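## Task

Place the entire chain bracelet in the rear-left one of the box's four small compartments, both ear studs in the front-left one, and the bangle in the large compartment next to the four small ones (not the long compartment along the hinge). Rear means the hinge side; left and right are judged standing at the front looking toward the hinge. Items count only if they stay there without the robot holding them; release everything and move the grippers away at the end.

## Robot and tools

Robot: two six-joint arms, left_arm and right_arm, each with a two-finger gripper. These are only names; left_arm sits on the +y side of the scene. Objects may occasionally be jerked while held or nudged while loose.

Scene frame: origin on the tabletop midway between the arms, +z up, +x outward over the table, +y toward left_arm. Gripper poses in results use this frame: end_effector_position in metres and end_effector_quat_wxyz. That position is the point between the finger pads, roughly 1 cm short of the fingertips, and may be somewhat wrong, more so when the arm is stretched far. Fingers extend along the gripper's +z axis and close along its y axis.

Tool execute_actions takes "actions", a list holding at most one item, plus optional "pictures" (boolean; images come by default). Three forms: an empty list just reports the state; {"rows": [...], "steps": n} moves; {"steps": n} without rows waits. A rejected call does nothing to the robot.

Moving: "rows" is 1 to 15 rows, "steps" 1 to 15 (default 15), each step lasting 1/30 s. One row is used per step; if rows run out, the final row repeats. Every row is a single list of 14 numbers covering both arms, even if only one moves: first left_arm's waist, shoulder, elbow, wrist pitch, wrist yaw, wrist roll, opening, then the same seven for right_arm. The six joint values are absolute target angles in radians, in the same form as the Joint positions line, not offsets. Stated ranges per arm: waist -2.618 to 3.054, shoulder 0.000 to 3.142, elbow 0.000 to 3.142, wrist pitch -1.571 to 1.571, wrist yaw -1.571 to 1.571, wrist roll -2.094 to 2.094. True ends may differ by up to 0.036 rad either way. A call is rejected when a target exceeds a range end by more than 0.036 rad and also lies beyond the joint's last reported angle. A target beyond the real end is clipped there, and a "joint sent to its limit" line may appear (possibly referring to an earlier action still running); absence of that line proves nothing. Opening is an absolute value from -1 (closed) to +1 (fully open).

Speed: each step the sent target stays within a fixed lead of the measured angle: 0.202 rad waist, 0.258 shoulder, 0.238 elbow, 0.573 wrist pitch, 0.522 wrist yaw and roll. If targets would move the gripper over 70 mm from where it is, all joints are pulled back proportionally. Big moves therefore need several calls or waits.

Waiting: {"steps": n} with n up to 300 returns once n steps have elapsed since the previous result; time spent composing a reply is included. Between calls the arms keep heading to the last row sent, until everything has nearly stopped (slow or blocked counts as stopped) or a step is HELD; then only a new action moves them further. Fingers already in motion finish moving.

Results: the state line lists each arm's gripper pose. Joint positions and Joint velocities give, per arm, six joints (rad, rad/s) then the finger-pad gap (m, m/s; 0.094 m fully open). grip_measured is finger opening on the command scale. "joint command not followed" means a clearance check changed or blocked joint targets on some steps, while the rest of the row ran. HELD marks steps where all or part of your row was not delivered. Joint torques (same order, no gripper) are total drive output, nonzero even unloaded, with per-arm offset, scale and noise; friction can mimic or mask load. MOTOR HOT appears from 75 °C; at 90 °C that arm halts 10 s (that threshold then disabled 5 minutes), and at 100 °C that arm goes limp and drops until cooled. These appear as OVER-TEMPERATURE FAULT lines. Holding loads heats motors, even while idle.

Gripping: outside values near ±1, fingers move to where grip_measured would equal your number. Each gripper's reading may be off by about 1 mm, constant within a scene. To hold something keep commanding below grip_measured; about 0.03 below is firm, less is gentler. Pad force tops out near 50 to 62 N (lower on some grippers), weaker on parts under about 2 mm thick, with a short spike at first contact.

Tool zoom_image: "camera" is one of cam_high, cam_low, cam_left_wrist, cam_right_wrist (all 504x504); "region" is [x0, y0, x1, y1] in pixels from the image's top-left, no larger than 504 by 504. It returns an enlarged view of that camera's most recent image.

Tool finished_scene: "scene" is the number of the current scene. It ends the scene irreversibly, reports whether the goal was met, and gives the following task if any. Replying without a tool call ends everything.

Avoid: knocking or placing anything off the table (fails the task); letting the arms collide or shove each other hard (can end the scene); dropping, slipping, slamming or pushing very hard; overheating motors. Before finishing, open the grippers and lift clear so nothing depends on the robot.

Each tool is called after "Emit:" as a command line: name --argument value for each argument, lists and objects as JSON in quotes; but a table of rows of numbers goes row by row, as --pt "numbers of a row", without its own name.

## Session

Emit:
execute_actions --actions '[]'

Scene clock: 0.00 s of 5600.00 s.
left_arm: end_effector_position=(+0.5581, +0.4394, +0.2748) grip_measured=+1.000 end_effector_quat_wxyz=(+0.674, -0.242, +0.669, -0.199) | right_arm: end_effector_position=(-0.0476, +0.1096, +0.2961) grip_measured=+1.000 end_effector_quat_wxyz=(-0.499, +0.554, -0.530, -0.404)
Joint positions: left_arm=[ 0.687  1.889  1.278  0.596  0.442 -0.629  0.094] | right_arm=[ 1.626  0.939  0.732  0.029  0.145 -0.1    0.094]
Joint velocities: left_arm=[-0.017 -0.002  0.002 -0.022  0.022  0.051  0.   ] | right_arm=[ 0.007  0.007 -0.002 -0.051 -0.037 -0.11   0.   ]
Joint torques (N m, as the arm reports them, + toward a larger angle): no reading

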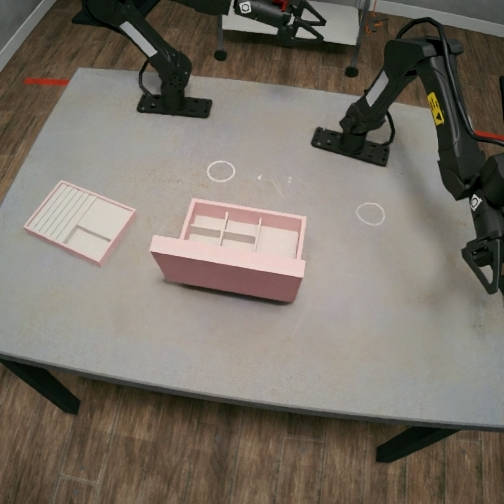

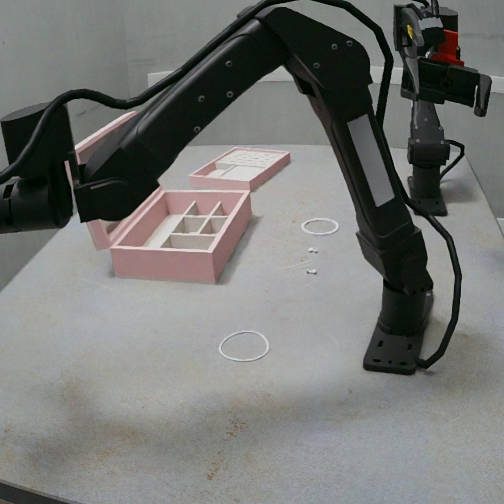

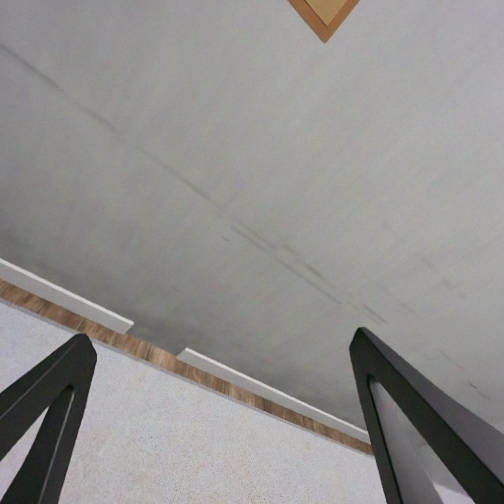

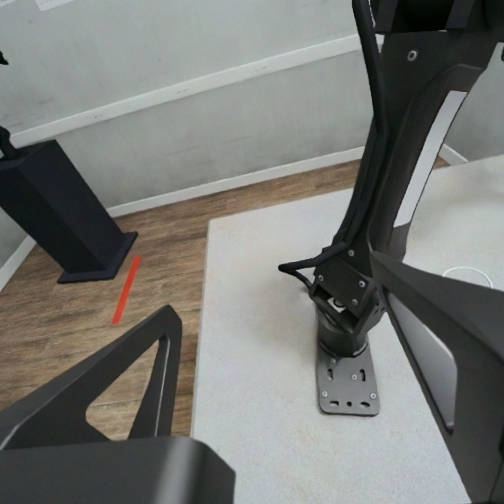

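Emit:
zoom_image --camera "cam_high" --region '[130, 140, 410, 320]'

Emit:
zoom_image --camera "cam_low" --region '[80, 130, 360, 380]'

Region (130, 140, 410, 320) of cam_high's 504x504 image, scaled by 1.800, with more detail than that image has; it fills the top 324 rows of this view, and the rest is white.

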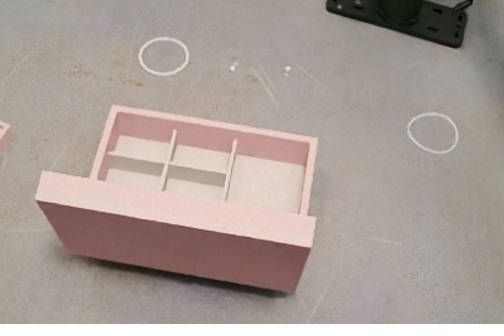

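Region (80, 130, 360, 380) of cam_low's 504x504 image, scaled by 1.800, with more detail than that image has; it fills the top 450 rows of this view, and the rest is white.

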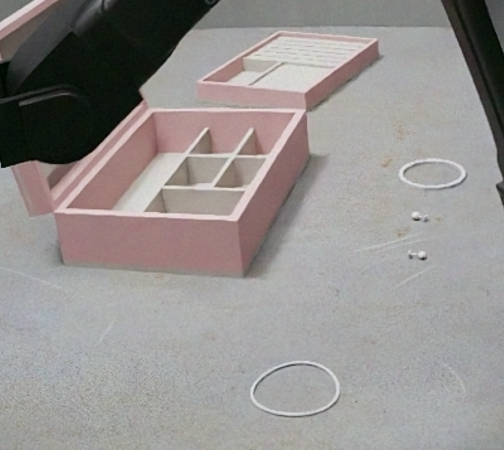

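Emit:
execute_actions --actions '[{"rows": [[0.33,1.318,1.236,-1.489,0,0,1, 0.46,1.505,1.392,-1.458,0,0,1]], "steps": 15}]' --pictures false

Emit:
execute_actions --actions '[{"steps": 60}]'

Scene clock: 120.50 s of 5600.00 s.
left_arm: end_effector_position=(+0.4144, +0.2727, +0.2694) grip_measured=+1.000 end_effector_quat_wxyz=(+0.444, -0.075, +0.893, -0.014) | right_arm: end_effector_position=(+0.1711, -0.0185, +0.1457) grip_measured=+1.000 end_effector_quat_wxyz=(+0.104, -0.400, +0.910, +0.036)
Joint positions: left_arm=[ 0.316  1.296  1.244 -0.599  0.063 -0.067  0.094] | right_arm=[ 0.807  1.546  1.328 -1.133  0.015 -0.014  0.094]
Joint velocities: left_arm=[ 0.046 -0.007  0.007 -2.059 -0.256  0.227  0.   ] | right_arm=[-1.648 -0.012  0.125 -1.678 -0.081  0.037  0.   ]
Joint torques (N m, as the arm reports them, + toward a larger angle): left_arm=[ 0.51 -3.11  7.21  1.25 -0.05  0.07] | right_arm=[ -1.29 -10.18   9.92   0.49   0.06   0.06]
Steps of this call (steps 1 to 90: nothing new was sent; then 117.00 s passed at rest; steps 91 to 105: all 15 steps of this action). Readings (joint positions):
91: left_arm=[0.671 1.865 1.275 0.534 0.381 -0.566] | right_arm=[1.602 0.963 0.765 -0.041 0.116 -0.089]
92: left_arm=[0.645 1.819 1.256 0.423 0.300 -0.487] | right_arm=[1.548 1.025 0.837 -0.143 0.087 -0.075]
94: left_arm=[0.561 1.717 1.231 0.237 0.209 -0.363] | right_arm=[1.425 1.185 0.988 -0.317 0.057 -0.053]
98: left_arm=[0.372 1.505 1.230 -0.075 0.130 -0.202] | right_arm=[1.187 1.482 1.259 -0.671 0.024 -0.028]
105: the state above

Scene clock: 122.50 s of 5600.00 s.
left_arm: end_effector_position=(+0.2251, +0.2579, +0.1654) grip_measured=+1.000 end_effector_quat_wxyz=(+0.002, -0.070, +0.998, -0.004) | right_arm: end_effector_position=(+0.1733, -0.1401, +0.1506) grip_measured=+1.000 end_effector_quat_wxyz=(-0.022, -0.230, +0.973, -0.010)
Joint positions: left_arm=[ 0.318  1.319  1.236 -1.485  0.009 -0.007  0.094] | right_arm=[ 0.452  1.527  1.352 -1.443  0.009 -0.003  0.094]
Joint velocities: left_arm=[ 0.007 -0.017 -0.002 -0.007 -0.051  0.037  0.   ] | right_arm=[ 0.007 -0.002  0.002  0.066 -0.037  0.037  0.   ]
Joint torques (N m, as the arm reports them, + toward a larger angle): left_arm=[ 0.97 -3.27  6.25  0.23 -0.07  0.07] | right_arm=[ 0.55 -8.18  9.08 -0.11 -0.09  0.  ]
Steps of this call (steps 1 to 45: the robot went on to your last target; steps 46 to 60: nothing new was sent). Readings (joint positions):
1: left_arm=[0.317 1.299 1.244 -0.673 0.055 -0.060] | right_arm=[0.745 1.546 1.333 -1.188 0.013 -0.012]
2: left_arm=[0.318 1.304 1.244 -0.750 0.048 -0.053] | right_arm=[0.679 1.546 1.338 -1.237 0.010 -0.011]
4: left_arm=[0.318 1.313 1.244 -0.905 0.038 -0.041] | right_arm=[0.541 1.544 1.347 -1.308 0.009 -0.009]
8: left_arm=[0.318 1.319 1.239 -1.212 0.023 -0.024] | right_arm=[0.438 1.531 1.351 -1.390 0.016 -0.003]
60: the state above
All arms were judged still, so your last target was given up. Only a new action makes them travel on or press farther. Fingers that are still opening or closing keep moving.

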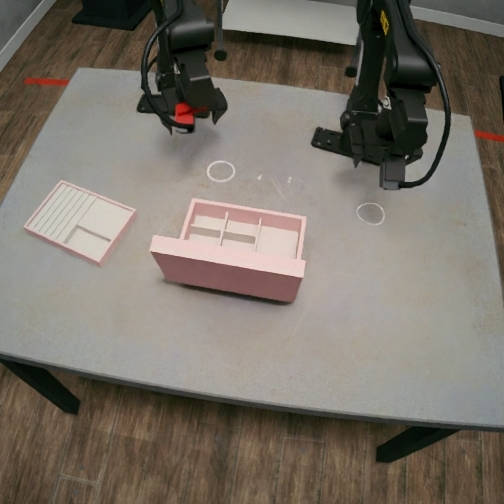

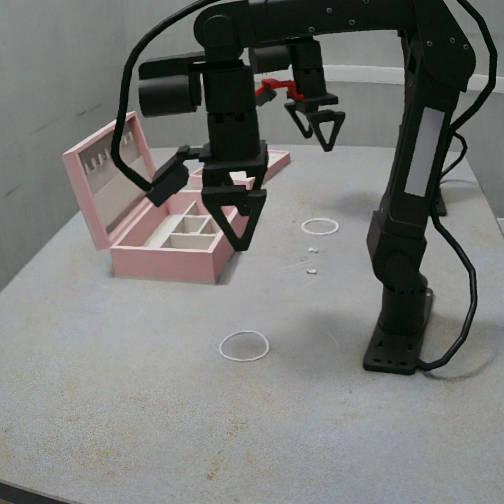

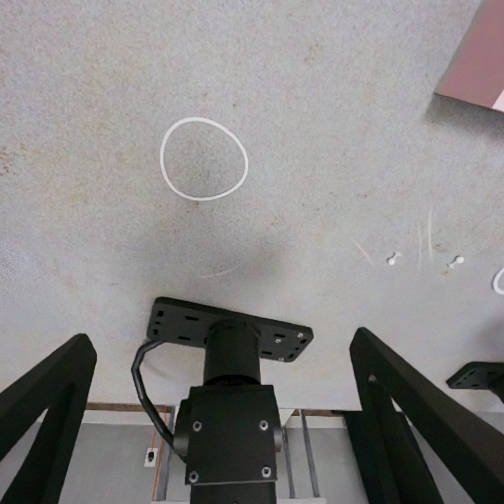

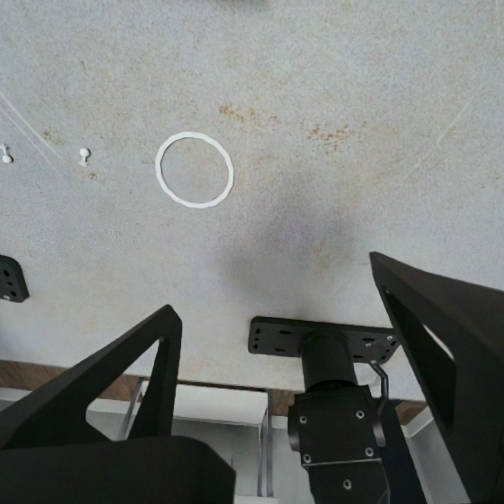

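Emit:
execute_actions --actions '[{"rows": [[0.318,1.334,0.869,-1.106,0,0,-0.2, 0.452,1.50,1.04,-1.078,0,0,-0.2]], "steps": 15}]' --pictures false

Emit:
execute_actions --actions '[{"steps": 20}]'

Scene clock: 196.10 s of 5600.00 s.
left_arm: end_effector_position=(+0.2104, +0.2560, +0.0625) grip_measured=-0.197 end_effector_quat_wxyz=(-0.034, -0.070, +0.997, -0.006) | right_arm: end_effector_position=(+0.1682, -0.1425, +0.0716) grip_measured=-0.197 end_effector_quat_wxyz=(-0.016, -0.230, +0.973, -0.008)
Joint positions: left_arm=[ 0.318  1.353  0.848 -1.135  0.008 -0.007  0.038] | right_arm=[ 0.452  1.52   1.03  -1.114  0.008 -0.003  0.038]
Joint velocities: left_arm=[ 0.012  0.012  0.012  0.095 -0.007 -0.051 -0.   ] | right_arm=[ 0.002 -0.012  0.002  0.066  0.022  0.007  0.001]
Joint torques (N m, as the arm reports them, + toward a larger angle): left_arm=[-0.04 -4.65  7.75  0.27 -0.07  0.07] | right_arm=[-0.07 -7.84  6.63  0.3  -0.08  0.  ]
Steps of this call (steps 1 to 90: nothing new was sent; then 70.10 s passed at rest; steps 91 to 105: all 15 steps of this action). Readings (joint positions):
91: left_arm=[0.318 1.313 1.205 -1.441 0.008 -0.007] | right_arm=[0.452 1.518 1.321 -1.399 0.009 -0.003]
92: left_arm=[0.318 1.301 1.140 -1.359 0.008 -0.007] | right_arm=[0.452 1.499 1.256 -1.319 0.009 -0.003]
94: left_arm=[0.318 1.313 0.993 -1.249 0.008 -0.007] | right_arm=[0.452 1.495 1.129 -1.230 0.009 -0.003]
98: left_arm=[0.318 1.355 0.848 -1.195 0.008 -0.007] | right_arm=[0.452 1.522 1.030 -1.175 0.008 -0.003]
105: the state above

Scene clock: 196.77 s of 5600.00 s.
left_arm: end_effector_position=(+0.2139, +0.2565, +0.0623) grip_measured=-0.197 end_effector_quat_wxyz=(-0.027, -0.070, +0.997, -0.006) | right_arm: end_effector_position=(+0.1710, -0.1411, +0.0715) grip_measured=-0.197 end_effector_quat_wxyz=(-0.009, -0.230, +0.973, -0.006)
Joint positions: left_arm=[ 0.318  1.353  0.848 -1.121  0.008 -0.007  0.038] | right_arm=[ 0.452  1.52   1.03  -1.102  0.008 -0.003  0.038]
Joint velocities: left_arm=[ 0.002 -0.027 -0.017 -0.037 -0.007  0.007 -0.   ] | right_arm=[-0.002 -0.022 -0.002 -0.007 -0.022 -0.007 -0.   ]
Joint torques (N m, as the arm reports them, + toward a larger angle): left_arm=[-0.05 -4.81  7.74  0.3  -0.07  0.06] | right_arm=[-0.09 -7.86  6.64  0.34 -0.08 -0.01]
Steps of this call (steps 1 to 20: the robot went on to your last target). Readings (joint positions):
1: left_arm=[0.318 1.353 0.848 -1.132 0.008 -0.007] | right_arm=[0.452 1.520 1.030 -1.111 0.008 -0.003]
2: left_arm=[0.318 1.353 0.848 -1.129 0.008 -0.007] | right_arm=[0.452 1.520 1.030 -1.109 0.008 -0.003]
4: left_arm=[0.318 1.353 0.848 -1.126 0.008 -0.007] | right_arm=[0.452 1.520 1.030 -1.106 0.008 -0.003]
8: left_arm=[0.318 1.353 0.848 -1.122 0.008 -0.007] | right_arm=[0.452 1.520 1.030 -1.103 0.008 -0.003]
20: the state above

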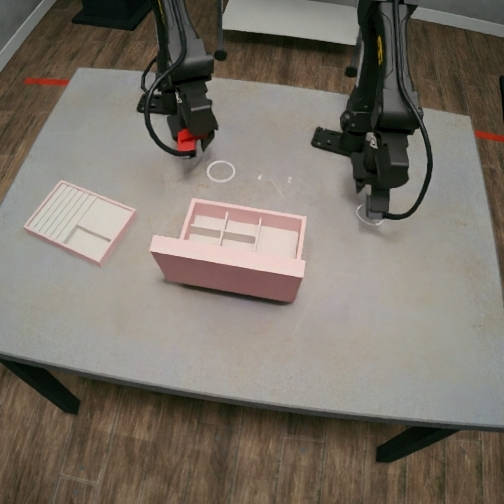

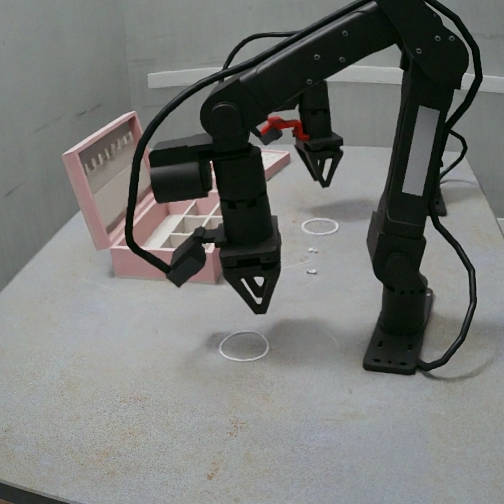

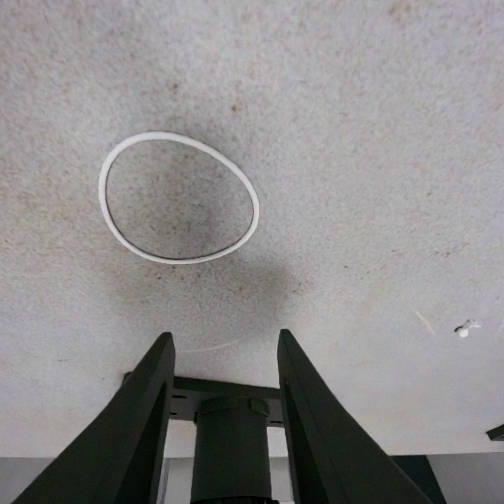

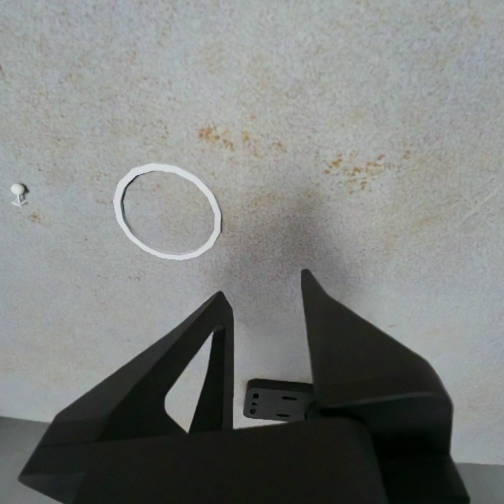

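Emit:
execute_actions --actions '[{"rows": [[0.247,1.40,0.76,-0.924,0,0,-0.2, 0.65,1.565,1.075,-1.075,0,0,-0.2]], "steps": 15}]' --pictures false

Emit:
execute_actions --actions '[{"steps": 10}]'

Scene clock: 317.27 s of 5600.00 s.
left_arm: end_effector_position=(+0.2260, +0.2456, +0.0317) grip_measured=-0.197 end_effector_quat_wxyz=(-0.008, -0.036, +0.999, -0.001) | right_arm: end_effector_position=(+0.1458, -0.0946, +0.0627) grip_measured=-0.197 end_effector_quat_wxyz=(-0.022, -0.328, +0.944, -0.007)
Joint positions: left_arm=[ 0.252  1.402  0.76  -0.945  0.002 -0.005  0.038] | right_arm=[ 0.659  1.568  1.04  -1.089 -0.002 -0.     0.038]
Joint velocities: left_arm=[ 0.002  0.002 -0.012  0.007 -0.022 -0.022  0.   ] | right_arm=[-0.002 -0.007 -0.007  0.007 -0.081 -0.022 -0.001]
Joint torques (N m, as the arm reports them, + toward a larger angle): left_arm=[-0.43 -3.77  5.91  0.37  0.    0.05] | right_arm=[-0.77 -6.69  8.56  0.18  0.01 -0.02]
Steps of this call (steps 1 to 15: the robot went on to your last target; steps 16 to 90: nothing new was sent; then 117.00 s passed at rest; steps 91 to 105: all 15 steps of this action). Readings (joint positions):
91: left_arm=[0.311 1.355 0.838 -1.101 0.004 -0.007] | right_arm=[0.472 1.524 1.031 -1.102 0.017 -0.000]
92: left_arm=[0.293 1.359 0.818 -1.061 0.001 -0.007] | right_arm=[0.518 1.532 1.034 -1.101 0.021 0.001]
94: left_arm=[0.261 1.384 0.784 -1.012 0.002 -0.006] | right_arm=[0.618 1.555 1.039 -1.091 0.011 0.000]
98: left_arm=[0.252 1.402 0.760 -0.976 0.002 -0.005] | right_arm=[0.660 1.568 1.040 -1.089 -0.002 -0.000]
105: the state above

Scene clock: 317.60 s of 5600.00 s.
left_arm: end_effector_position=(+0.2273, +0.2457, +0.0317) grip_measured=-0.197 end_effector_quat_wxyz=(-0.006, -0.036, +0.999, -0.001) | right_arm: end_effector_position=(+0.1458, -0.0946, +0.0627) grip_measured=-0.197 end_effector_quat_wxyz=(-0.022, -0.328, +0.944, -0.007)
Joint positions: left_arm=[ 0.252  1.402  0.76  -0.939  0.002 -0.005  0.038] | right_arm=[ 0.659  1.568  1.04  -1.089 -0.002 -0.     0.038]
Joint velocities: left_arm=[-0.022 -0.012  0.007 -0.066  0.007 -0.022 -0.001] | right_arm=[ 0.002  0.002 -0.007 -0.051 -0.007  0.022  0.   ]
Joint torques (N m, as the arm reports them, + toward a larger angle): left_arm=[-0.43 -3.8   5.9   0.37 -0.01  0.06] | right_arm=[-0.76 -6.71  8.54  0.19  0.02 -0.03]
Steps of this call (steps 1 to 10: the robot went on to your last target). Readings (joint positions):
1: left_arm=[0.252 1.402 0.760 -0.943 0.002 -0.005] | right_arm=[0.659 1.568 1.040 -1.089 -0.002 -0.000]
2: left_arm=[0.252 1.402 0.760 -0.942 0.002 -0.005] | right_arm=[0.659 1.568 1.040 -1.089 -0.002 -0.000]
4: left_arm=[0.252 1.402 0.760 -0.941 0.002 -0.005] | right_arm=[0.659 1.568 1.040 -1.089 -0.002 -0.000]
8: left_arm=[0.252 1.402 0.760 -0.939 0.002 -0.005] | right_arm=[0.659 1.568 1.040 -1.089 -0.002 -0.000]
10: the state above

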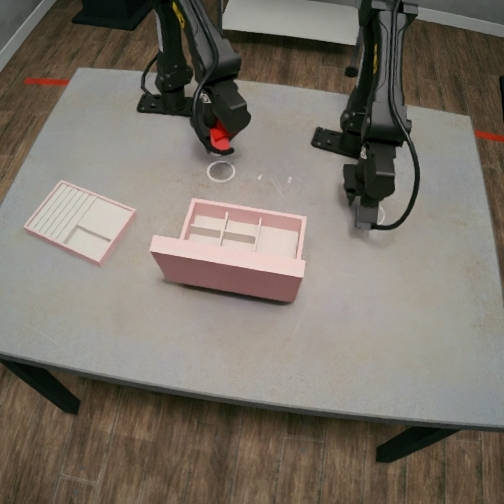

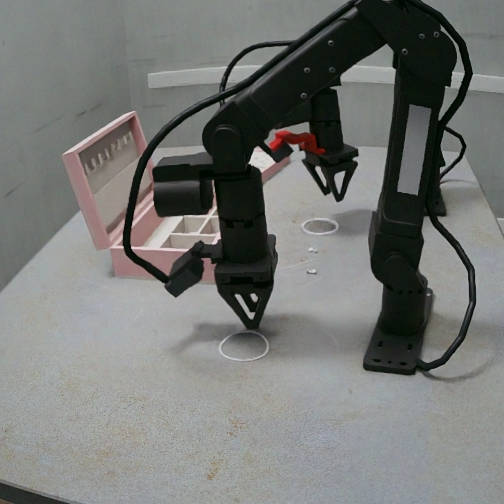

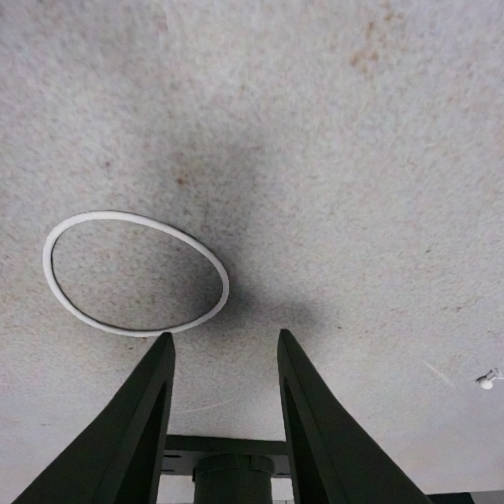

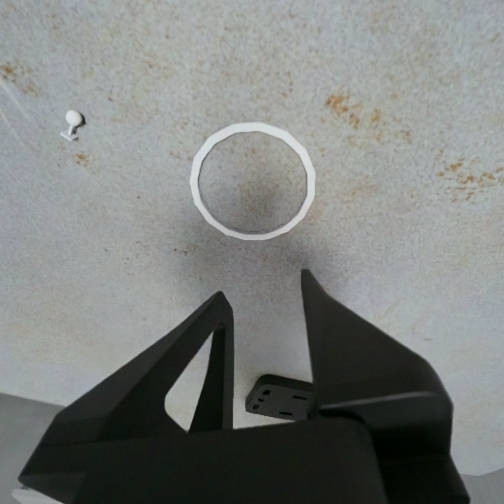

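Emit:
execute_actions --actions '[{"rows": [[0.252,1.429,0.700,-0.840,0,0,-0.2, 0.659,1.572,0.94,-0.929,0,1.571,-0.2]], "steps": 15}]' --pictures false

Emit:
execute_actions --actions '[{"steps": 15}]'

Scene clock: 389.50 s of 5600.00 s.
left_arm: end_effector_position=(+0.2251, +0.2456, +0.0143) grip_measured=-0.197 end_effector_quat_wxyz=(-0.005, -0.036, +0.999, -0.001) | right_arm: end_effector_position=(+0.1487, -0.0923, +0.0393) grip_measured=-0.197 end_effector_quat_wxyz=(-0.003, +0.337, +0.942, -0.002)
Joint positions: left_arm=[ 0.252  1.426  0.703 -0.858  0.002 -0.005  0.038] | right_arm=[ 0.659  1.575  0.949 -0.951 -0.002  1.355  0.038]
Joint velocities: left_arm=[-0.007 -0.012 -0.012 -0.037 -0.095 -0.022 -0.001] | right_arm=[ 0.007 -0.022 -0.012 -0.007 -0.022  1.487  0.001]
Joint torques (N m, as the arm reports them, + toward a larger angle): left_arm=[ 0.   -3.51  5.44  0.34  0.    0.06] | right_arm=[ 0.01 -6.63  5.    0.26  0.02  0.  ]
Steps of this call (steps 1 to 15: the robot went on to your last target; steps 16 to 90: nothing new was sent; then 68.40 s passed at rest; steps 91 to 105: all 15 steps of this action). Readings (joint positions):
91: left_arm=[0.252 1.403 0.753 -0.928 0.002 -0.005] | right_arm=[0.659 1.568 1.029 -1.070 -0.002 0.071]
92: left_arm=[0.252 1.405 0.741 -0.907 0.002 -0.005] | right_arm=[0.659 1.566 1.009 -1.038 -0.002 0.171]
94: left_arm=[0.252 1.416 0.719 -0.886 0.002 -0.005] | right_arm=[0.659 1.571 0.972 -1.003 -0.002 0.367]
98: left_arm=[0.252 1.426 0.703 -0.875 0.002 -0.005] | right_arm=[0.659 1.575 0.949 -0.980 -0.002 0.760]
105: the state above

Scene clock: 390.00 s of 5600.00 s.
left_arm: end_effector_position=(+0.2260, +0.2456, +0.0143) grip_measured=-0.197 end_effector_quat_wxyz=(-0.003, -0.036, +0.999, -0.001) | right_arm: end_effector_position=(+0.1507, -0.0907, +0.0392) grip_measured=-0.197 end_effector_quat_wxyz=(-0.000, +0.430, +0.903, +0.002)
Joint positions: left_arm=[ 0.252  1.426  0.703 -0.855  0.002 -0.005  0.038] | right_arm=[ 0.659  1.575  0.949 -0.941 -0.002  1.558  0.038]
Joint velocities: left_arm=[-0.007 -0.007 -0.002  0.022 -0.007 -0.095  0.001] | right_arm=[-0.007  0.012  0.002 -0.037  0.007  0.037 -0.002]
Joint torques (N m, as the arm reports them, + toward a larger angle): left_arm=[-0.01 -3.47  5.44  0.37 -0.01  0.05] | right_arm=[-0.03 -6.68  5.01  0.28  0.02  0.03]
Steps of this call (steps 1 to 15: the robot went on to your last target). Readings (joint positions):
1: left_arm=[0.252 1.426 0.703 -0.857 0.002 -0.005] | right_arm=[0.659 1.575 0.949 -0.950 -0.002 1.398]
2: left_arm=[0.252 1.426 0.703 -0.857 0.002 -0.005] | right_arm=[0.659 1.575 0.949 -0.948 -0.002 1.431]
4: left_arm=[0.252 1.426 0.703 -0.856 0.002 -0.005] | right_arm=[0.659 1.575 0.949 -0.946 -0.002 1.480]
8: left_arm=[0.252 1.426 0.703 -0.855 0.002 -0.005] | right_arm=[0.659 1.575 0.949 -0.943 -0.002 1.531]
15: the state above

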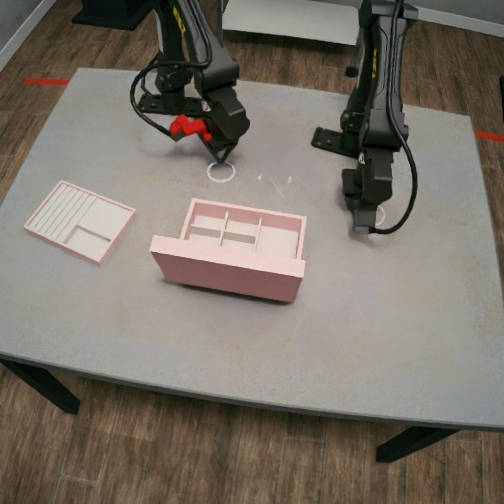

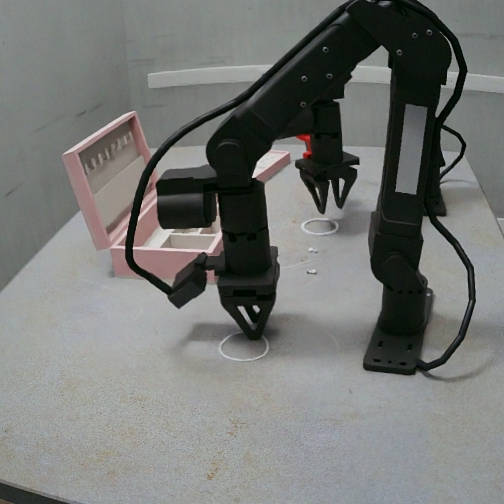

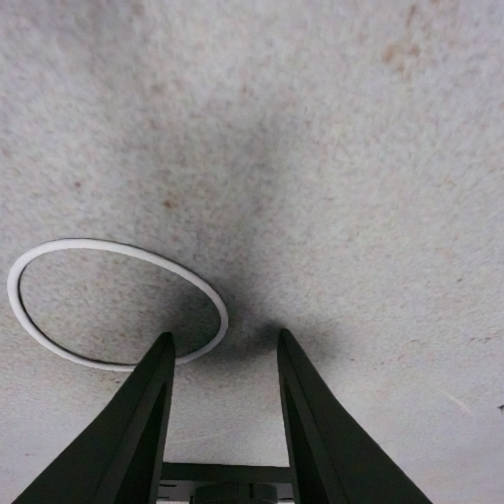

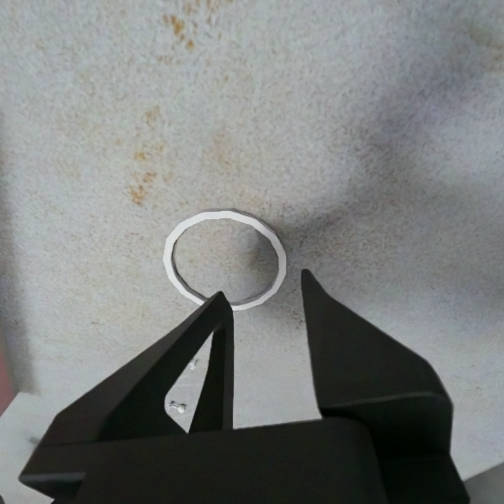

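Emit:
zoom_image --camera "cam_low" --region '[200, 290, 300, 370]'

Region (200, 290, 300, 370) of cam_low's 504x504 image, scaled by 5.040, with more detail than that image has; it fills the top 403 rows of this view, and the rest is white.

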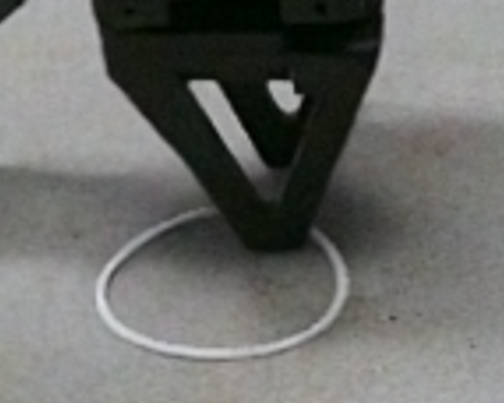

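Emit:
execute_actions --actions '[{"rows": [[0.252,1.435,0.688,-0.83,0,0,-0.2, 0.678,1.566,0.862,-0.86,0,1.571,-0.2]], "steps": 15}]'

Scene clock: 423.70 s of 5600.00 s.
left_arm: end_effector_position=(+0.2282, +0.2458, +0.0143) grip_measured=-0.197 end_effector_quat_wxyz=(+0.001, -0.036, +0.999, -0.001) | right_arm: end_effector_position=(+0.1414, -0.0947, +0.0225) grip_measured=-0.197 end_effector_quat_wxyz=(-0.002, +0.429, +0.903, -0.001)
Joint positions: left_arm=[ 0.252  1.426  0.703 -0.846  0.002 -0.005  0.038] | right_arm=[ 0.669  1.573  0.874 -0.874 -0.002  1.566  0.038]
Joint velocities: left_arm=[-0.022  0.012  0.007  0.007  0.051  0.007 -0.   ] | right_arm=[-0.012 -0.017 -0.007  0.022  0.022  0.007 -0.001]
Joint torques (N m, as the arm reports them, + toward a larger angle): left_arm=[-0.01 -3.02  4.51  0.42 -0.01  0.06] | right_arm=[ 0.61 -6.85  4.6   0.24  0.02  0.03]
Steps of this call (steps 1 to 15: the robot went on to your last target; steps 16 to 90: nothing new was sent; then 30.20 s passed at rest; steps 91 to 105: all 15 steps of this action). Readings (joint positions):
91: left_arm=[0.252 1.426 0.703 -0.854 0.002 -0.005] | right_arm=[0.660 1.574 0.941 -0.929 -0.002 1.565]
92: left_arm=[0.252 1.426 0.703 -0.853 0.002 -0.005] | right_arm=[0.662 1.573 0.925 -0.909 -0.002 1.565]
94: left_arm=[0.252 1.426 0.703 -0.850 0.002 -0.005] | right_arm=[0.667 1.573 0.893 -0.893 -0.002 1.565]
98: left_arm=[0.252 1.426 0.703 -0.847 0.002 -0.005] | right_arm=[0.669 1.573 0.874 -0.891 -0.002 1.566]
105: the state above

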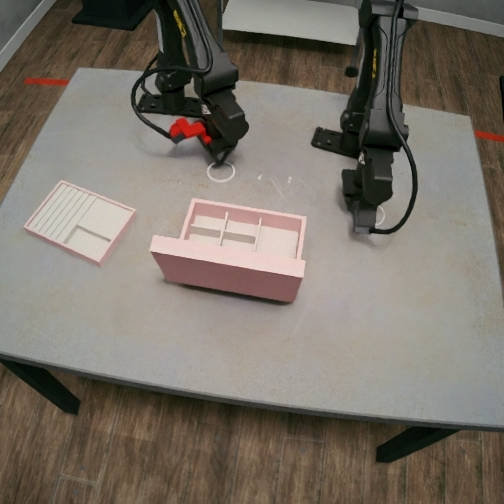

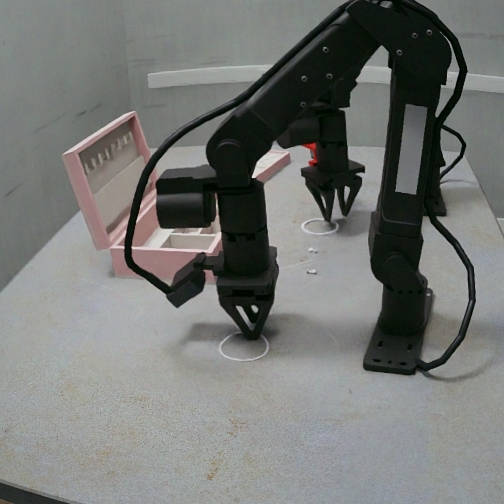

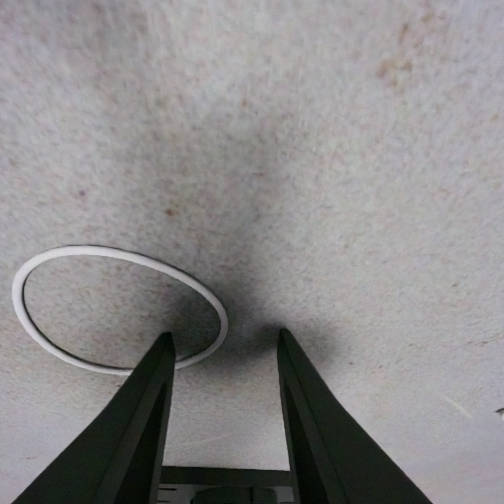

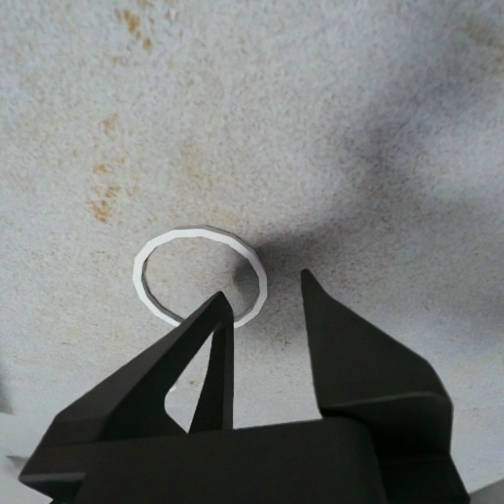

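Emit:
execute_actions --actions '[{"rows": [[0.252,1.440,0.680,-0.83,0,0,-0.2, 0.678,1.598,0.838,-0.815,0,1.571,-0.2]], "steps": 15}]'

Scene clock: 437.73 s of 5600.00 s.
left_arm: end_effector_position=(+0.2271, +0.2457, +0.0129) grip_measured=-0.197 end_effector_quat_wxyz=(+0.000, -0.036, +0.999, -0.001) | right_arm: end_effector_position=(+0.1434, -0.0931, +0.0134) grip_measured=-0.197 end_effector_quat_wxyz=(-0.000, +0.429, +0.903, +0.002)
Joint positions: left_arm=[ 0.252  1.426  0.697 -0.841  0.002 -0.005  0.038] | right_arm=[ 0.669  1.595  0.856 -0.828 -0.002  1.566  0.038]
Joint velocities: left_arm=[-0.002 -0.012 -0.002 -0.037  0.007  0.007  0.001] | right_arm=[-0.002 -0.007 -0.002 -0.007 -0.022 -0.007 -0.001]
Joint torques (N m, as the arm reports them, + toward a larger angle): left_arm=[-0.02 -2.66  4.36  0.35 -0.01  0.05] | right_arm=[ 0.61 -6.    4.08  0.29  0.02  0.02]
Steps of this call (steps 1 to 15: the robot went on to your last target; steps 16 to 90: nothing new was sent; then 10.53 s passed at rest; steps 91 to 105: all 15 steps of this action). Readings (joint positions):
91: left_arm=[0.252 1.426 0.702 -0.844 0.002 -0.005] | right_arm=[0.669 1.574 0.872 -0.867 -0.002 1.566]
92: left_arm=[0.252 1.426 0.699 -0.842 0.002 -0.005] | right_arm=[0.669 1.577 0.869 -0.858 -0.002 1.566]
94: left_arm=[0.252 1.426 0.697 -0.841 0.002 -0.005] | right_arm=[0.669 1.587 0.863 -0.845 -0.002 1.566]
98: left_arm=[0.252 1.426 0.697 -0.841 0.002 -0.005] | right_arm=[0.669 1.595 0.856 -0.835 -0.002 1.566]
105: the state above

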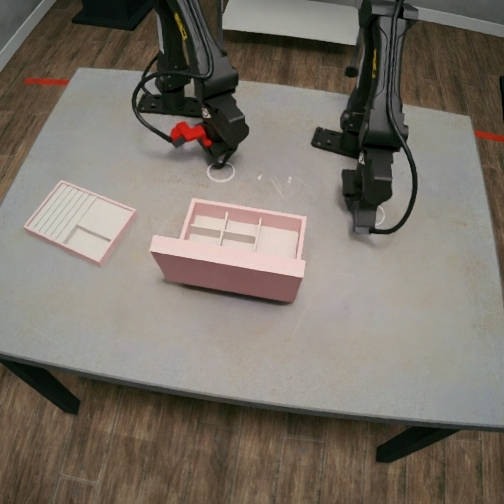

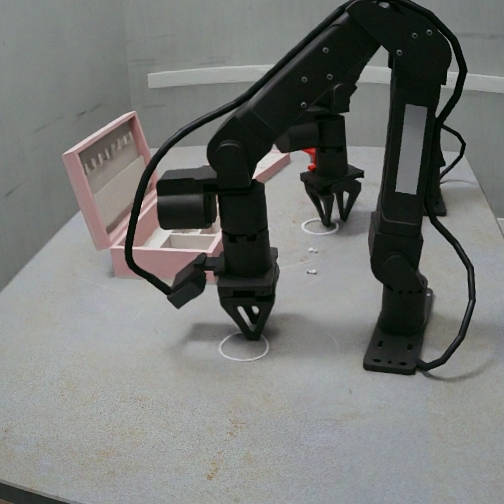

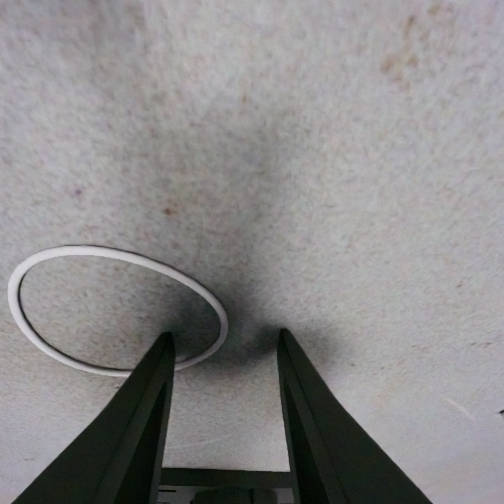

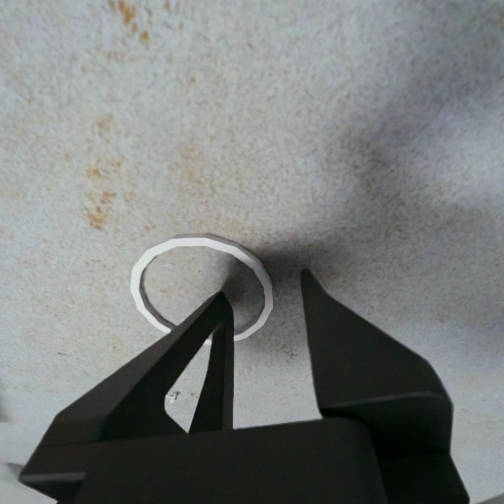

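Emit:
execute_actions --actions '[{"rows": [[0.252,1.430,0.692,-0.835,0,0,-0.97, 0.672,1.596,0.85,-0.822,0,1.566,-0.95]], "steps": 15}]'

Scene clock: 446.57 s of 5600.00 s.
left_arm: end_effector_position=(+0.2271, +0.2453, +0.0129) grip_measured=-0.965 end_effector_quat_wxyz=(+0.000, -0.036, +0.999, -0.002) | right_arm: end_effector_position=(+0.1438, -0.0928, +0.0134) grip_measured=-0.946 end_effector_quat_wxyz=(+0.000, +0.429, +0.903, +0.003)
Joint positions: left_arm=[ 0.252  1.426  0.697 -0.841  0.004 -0.005  0.002] | right_arm=[ 0.669  1.595  0.856 -0.826 -0.002  1.566  0.003]
Joint velocities: left_arm=[-0.002  0.017 -0.012  0.066 -0.007  0.022 -0.   ] | right_arm=[-0.002 -0.027  0.002  0.037  0.037 -0.037  0.   ]
Joint torques (N m, as the arm reports them, + toward a larger angle): left_arm=[ 0.01 -3.41  5.27  0.31 -0.03  0.05] | right_arm=[ 0.14 -6.22  5.03  0.19  0.02 -0.02]
Steps of this call (steps 1 to 15: the robot went on to your last target; steps 16 to 90: nothing new was sent; then 5.33 s passed at rest; steps 91 to 105: all 15 steps of this action). Readings (joint positions):
91: left_arm=[0.252 1.426 0.697 -0.841 0.003 -0.005] | right_arm=[0.669 1.595 0.856 -0.827 -0.002 1.566]
92: left_arm=[0.252 1.426 0.697 -0.841 0.004 -0.005] | right_arm=[0.669 1.595 0.856 -0.827 -0.002 1.566]
94: left_arm=[0.252 1.426 0.697 -0.841 0.004 -0.005] | right_arm=[0.669 1.595 0.856 -0.826 -0.002 1.566]
98: left_arm=[0.252 1.426 0.697 -0.841 0.004 -0.005] | right_arm=[0.669 1.595 0.856 -0.826 -0.002 1.566]
105: the state above

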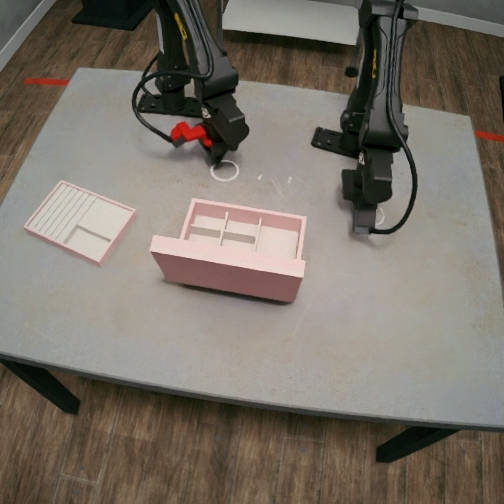

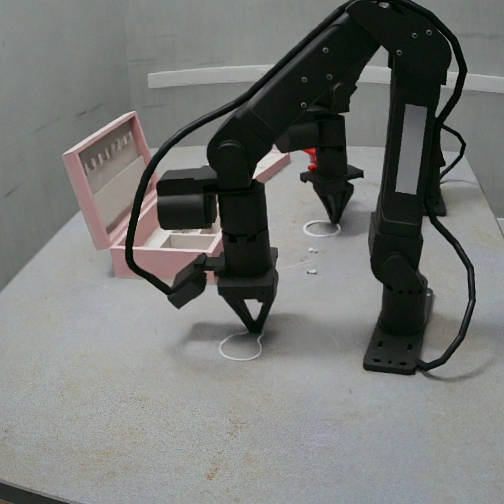

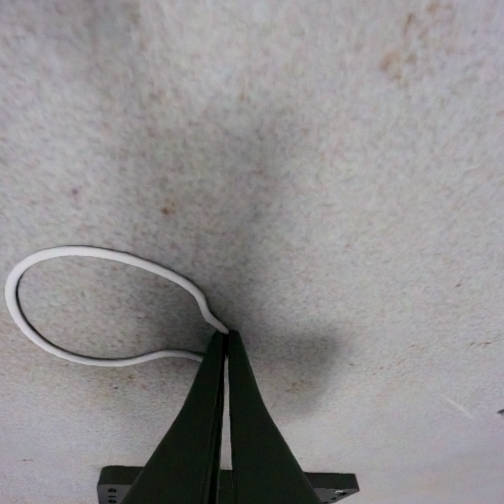

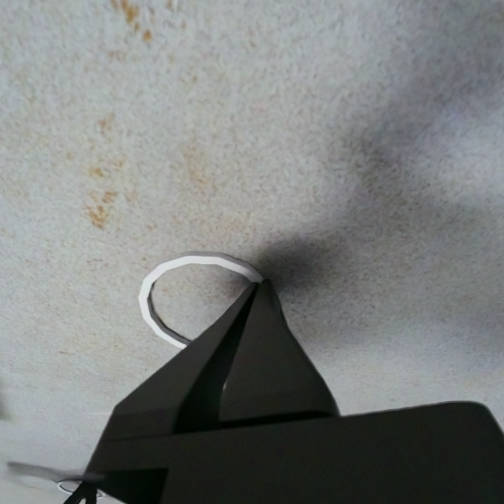

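Emit:
execute_actions --actions '[{"rows": [[0.252,1.430,0.692,-0.835,0,0,-1, 0.672,1.596,0.85,-0.822,0,1.566,-1]], "steps": 10}]' --pictures false

Emit:
zoom_image --camera "cam_low" --region '[200, 190, 380, 370]'

Scene clock: 454.13 s of 5600.00 s.
left_arm: end_effector_position=(+0.2271, +0.2453, +0.0129) grip_measured=-0.988 end_effector_quat_wxyz=(+0.000, -0.036, +0.999, -0.002) | right_arm: end_effector_position=(+0.1438, -0.0927, +0.0134) grip_measured=-0.992 end_effector_quat_wxyz=(+0.000, +0.429, +0.903, +0.003)
Joint positions: left_arm=[ 0.252  1.426  0.697 -0.841  0.004 -0.005  0.001] | right_arm=[ 0.669  1.595  0.856 -0.826 -0.002  1.566  0.   ]
Joint velocities: left_arm=[-0.022 -0.002 -0.002  0.007  0.081  0.051 -0.001] | right_arm=[ 0.002 -0.007 -0.007 -0.022 -0.081 -0.022 -0.   ]
Joint torques (N m, as the arm reports them, + toward a larger angle): left_arm=[-0.01 -3.4   5.29  0.31 -0.03  0.05] | right_arm=[ 0.15 -6.2   5.04  0.19  0.02 -0.02]
Steps of this call (steps 1 to 15: the robot went on to your last target; steps 16 to 90: nothing new was sent; then 4.23 s passed at rest; steps 91 to 100: all 10 steps of this action). Readings (joint positions):
91: left_arm=[0.252 1.426 0.697 -0.841 0.004 -0.005] | right_arm=[0.669 1.595 0.856 -0.826 -0.002 1.566]
92: left_arm=[0.252 1.426 0.697 -0.841 0.004 -0.005] | right_arm=[0.669 1.595 0.856 -0.826 -0.002 1.566]
94: left_arm=[0.252 1.426 0.697 -0.841 0.004 -0.005] | right_arm=[0.669 1.595 0.856 -0.826 -0.002 1.566]
98: left_arm=[0.252 1.426 0.697 -0.841 0.004 -0.005] | right_arm=[0.669 1.595 0.856 -0.826 -0.002 1.566]
100: the state above

Region (200, 190, 380, 370) of cam_low's 504x504 image, scaled by 2.800, with more detail than that image has.

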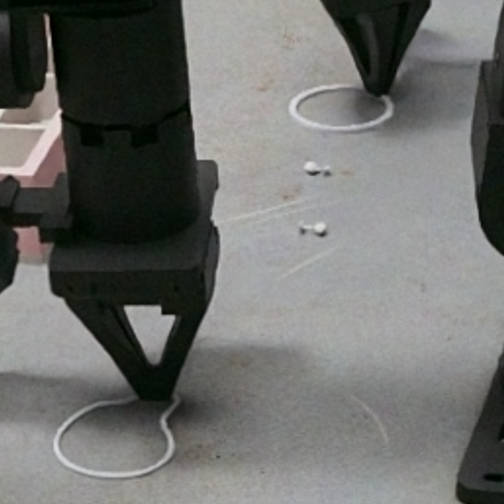

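Emit:
execute_actions --actions '[{"rows": [[0.252,1.40,0.77,-0.93,0,0,-1, 0.672,1.572,0.89,-0.875,0,1.566,-1]], "steps": 15}]'

Scene clock: 461.20 s of 5600.00 s.
left_arm: end_effector_position=(+0.2278, +0.2453, +0.0273) grip_measured=-0.988 end_effector_quat_wxyz=(-0.008, -0.036, +0.999, -0.002) | right_arm: end_effector_position=(+0.1405, -0.0954, +0.0145) grip_measured=-0.993 end_effector_quat_wxyz=(-0.003, +0.429, +0.903, -0.004)
Joint positions: left_arm=[ 0.252  1.417  0.753 -0.923  0.004 -0.005  0.001] | right_arm=[ 0.669  1.592  0.858 -0.847 -0.002  1.566  0.   ]
Joint velocities: left_arm=[-0.002  0.012  0.002  0.051 -0.125 -0.007  0.001] | right_arm=[-0.022 -0.002 -0.002  0.007  0.037 -0.066 -0.001]
Joint torques (N m, as the arm reports them, + toward a larger angle): left_arm=[-0.01 -5.03  7.19  0.17 -0.03  0.05] | right_arm=[ 0.15 -8.13  7.96 -0.15  0.02 -0.02]
Steps of this call (steps 1 to 15: the robot went on to your last target; steps 16 to 90: nothing new was sent; then 3.57 s passed at rest; steps 91 to 105: all 15 steps of this action). Readings (joint positions):
91: left_arm=[0.252 1.426 0.704 -0.852 0.004 -0.005] | right_arm=[0.669 1.593 0.857 -0.827 -0.002 1.566]
92: left_arm=[0.252 1.426 0.716 -0.874 0.004 -0.005] | right_arm=[0.669 1.592 0.858 -0.830 -0.002 1.566]
94: left_arm=[0.252 1.422 0.739 -0.894 0.004 -0.005] | right_arm=[0.669 1.592 0.858 -0.837 -0.002 1.566]
98: left_arm=[0.252 1.417 0.753 -0.905 0.004 -0.005] | right_arm=[0.669 1.592 0.858 -0.844 -0.002 1.566]
105: the state above

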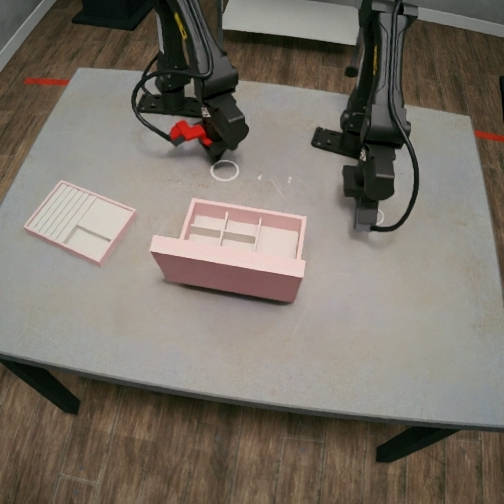

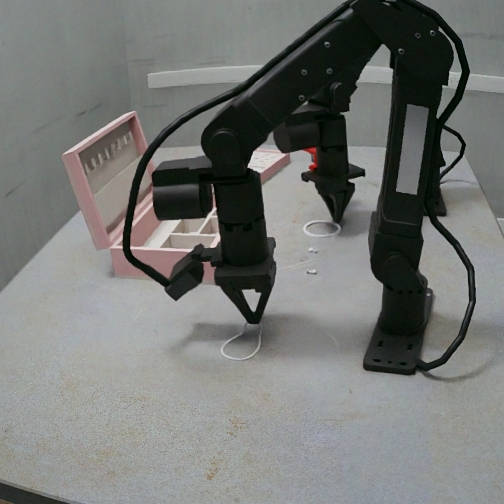

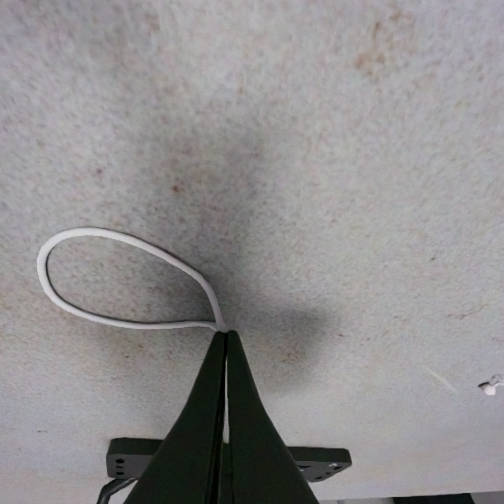

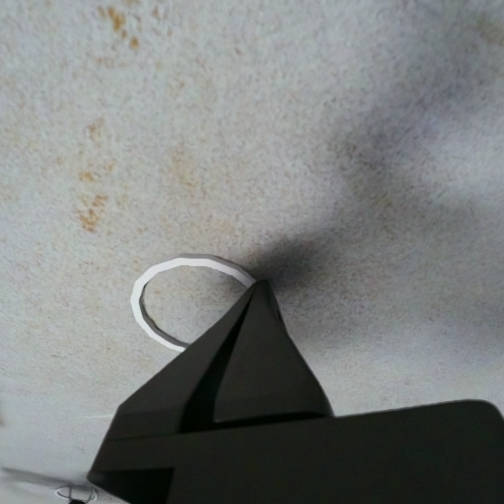

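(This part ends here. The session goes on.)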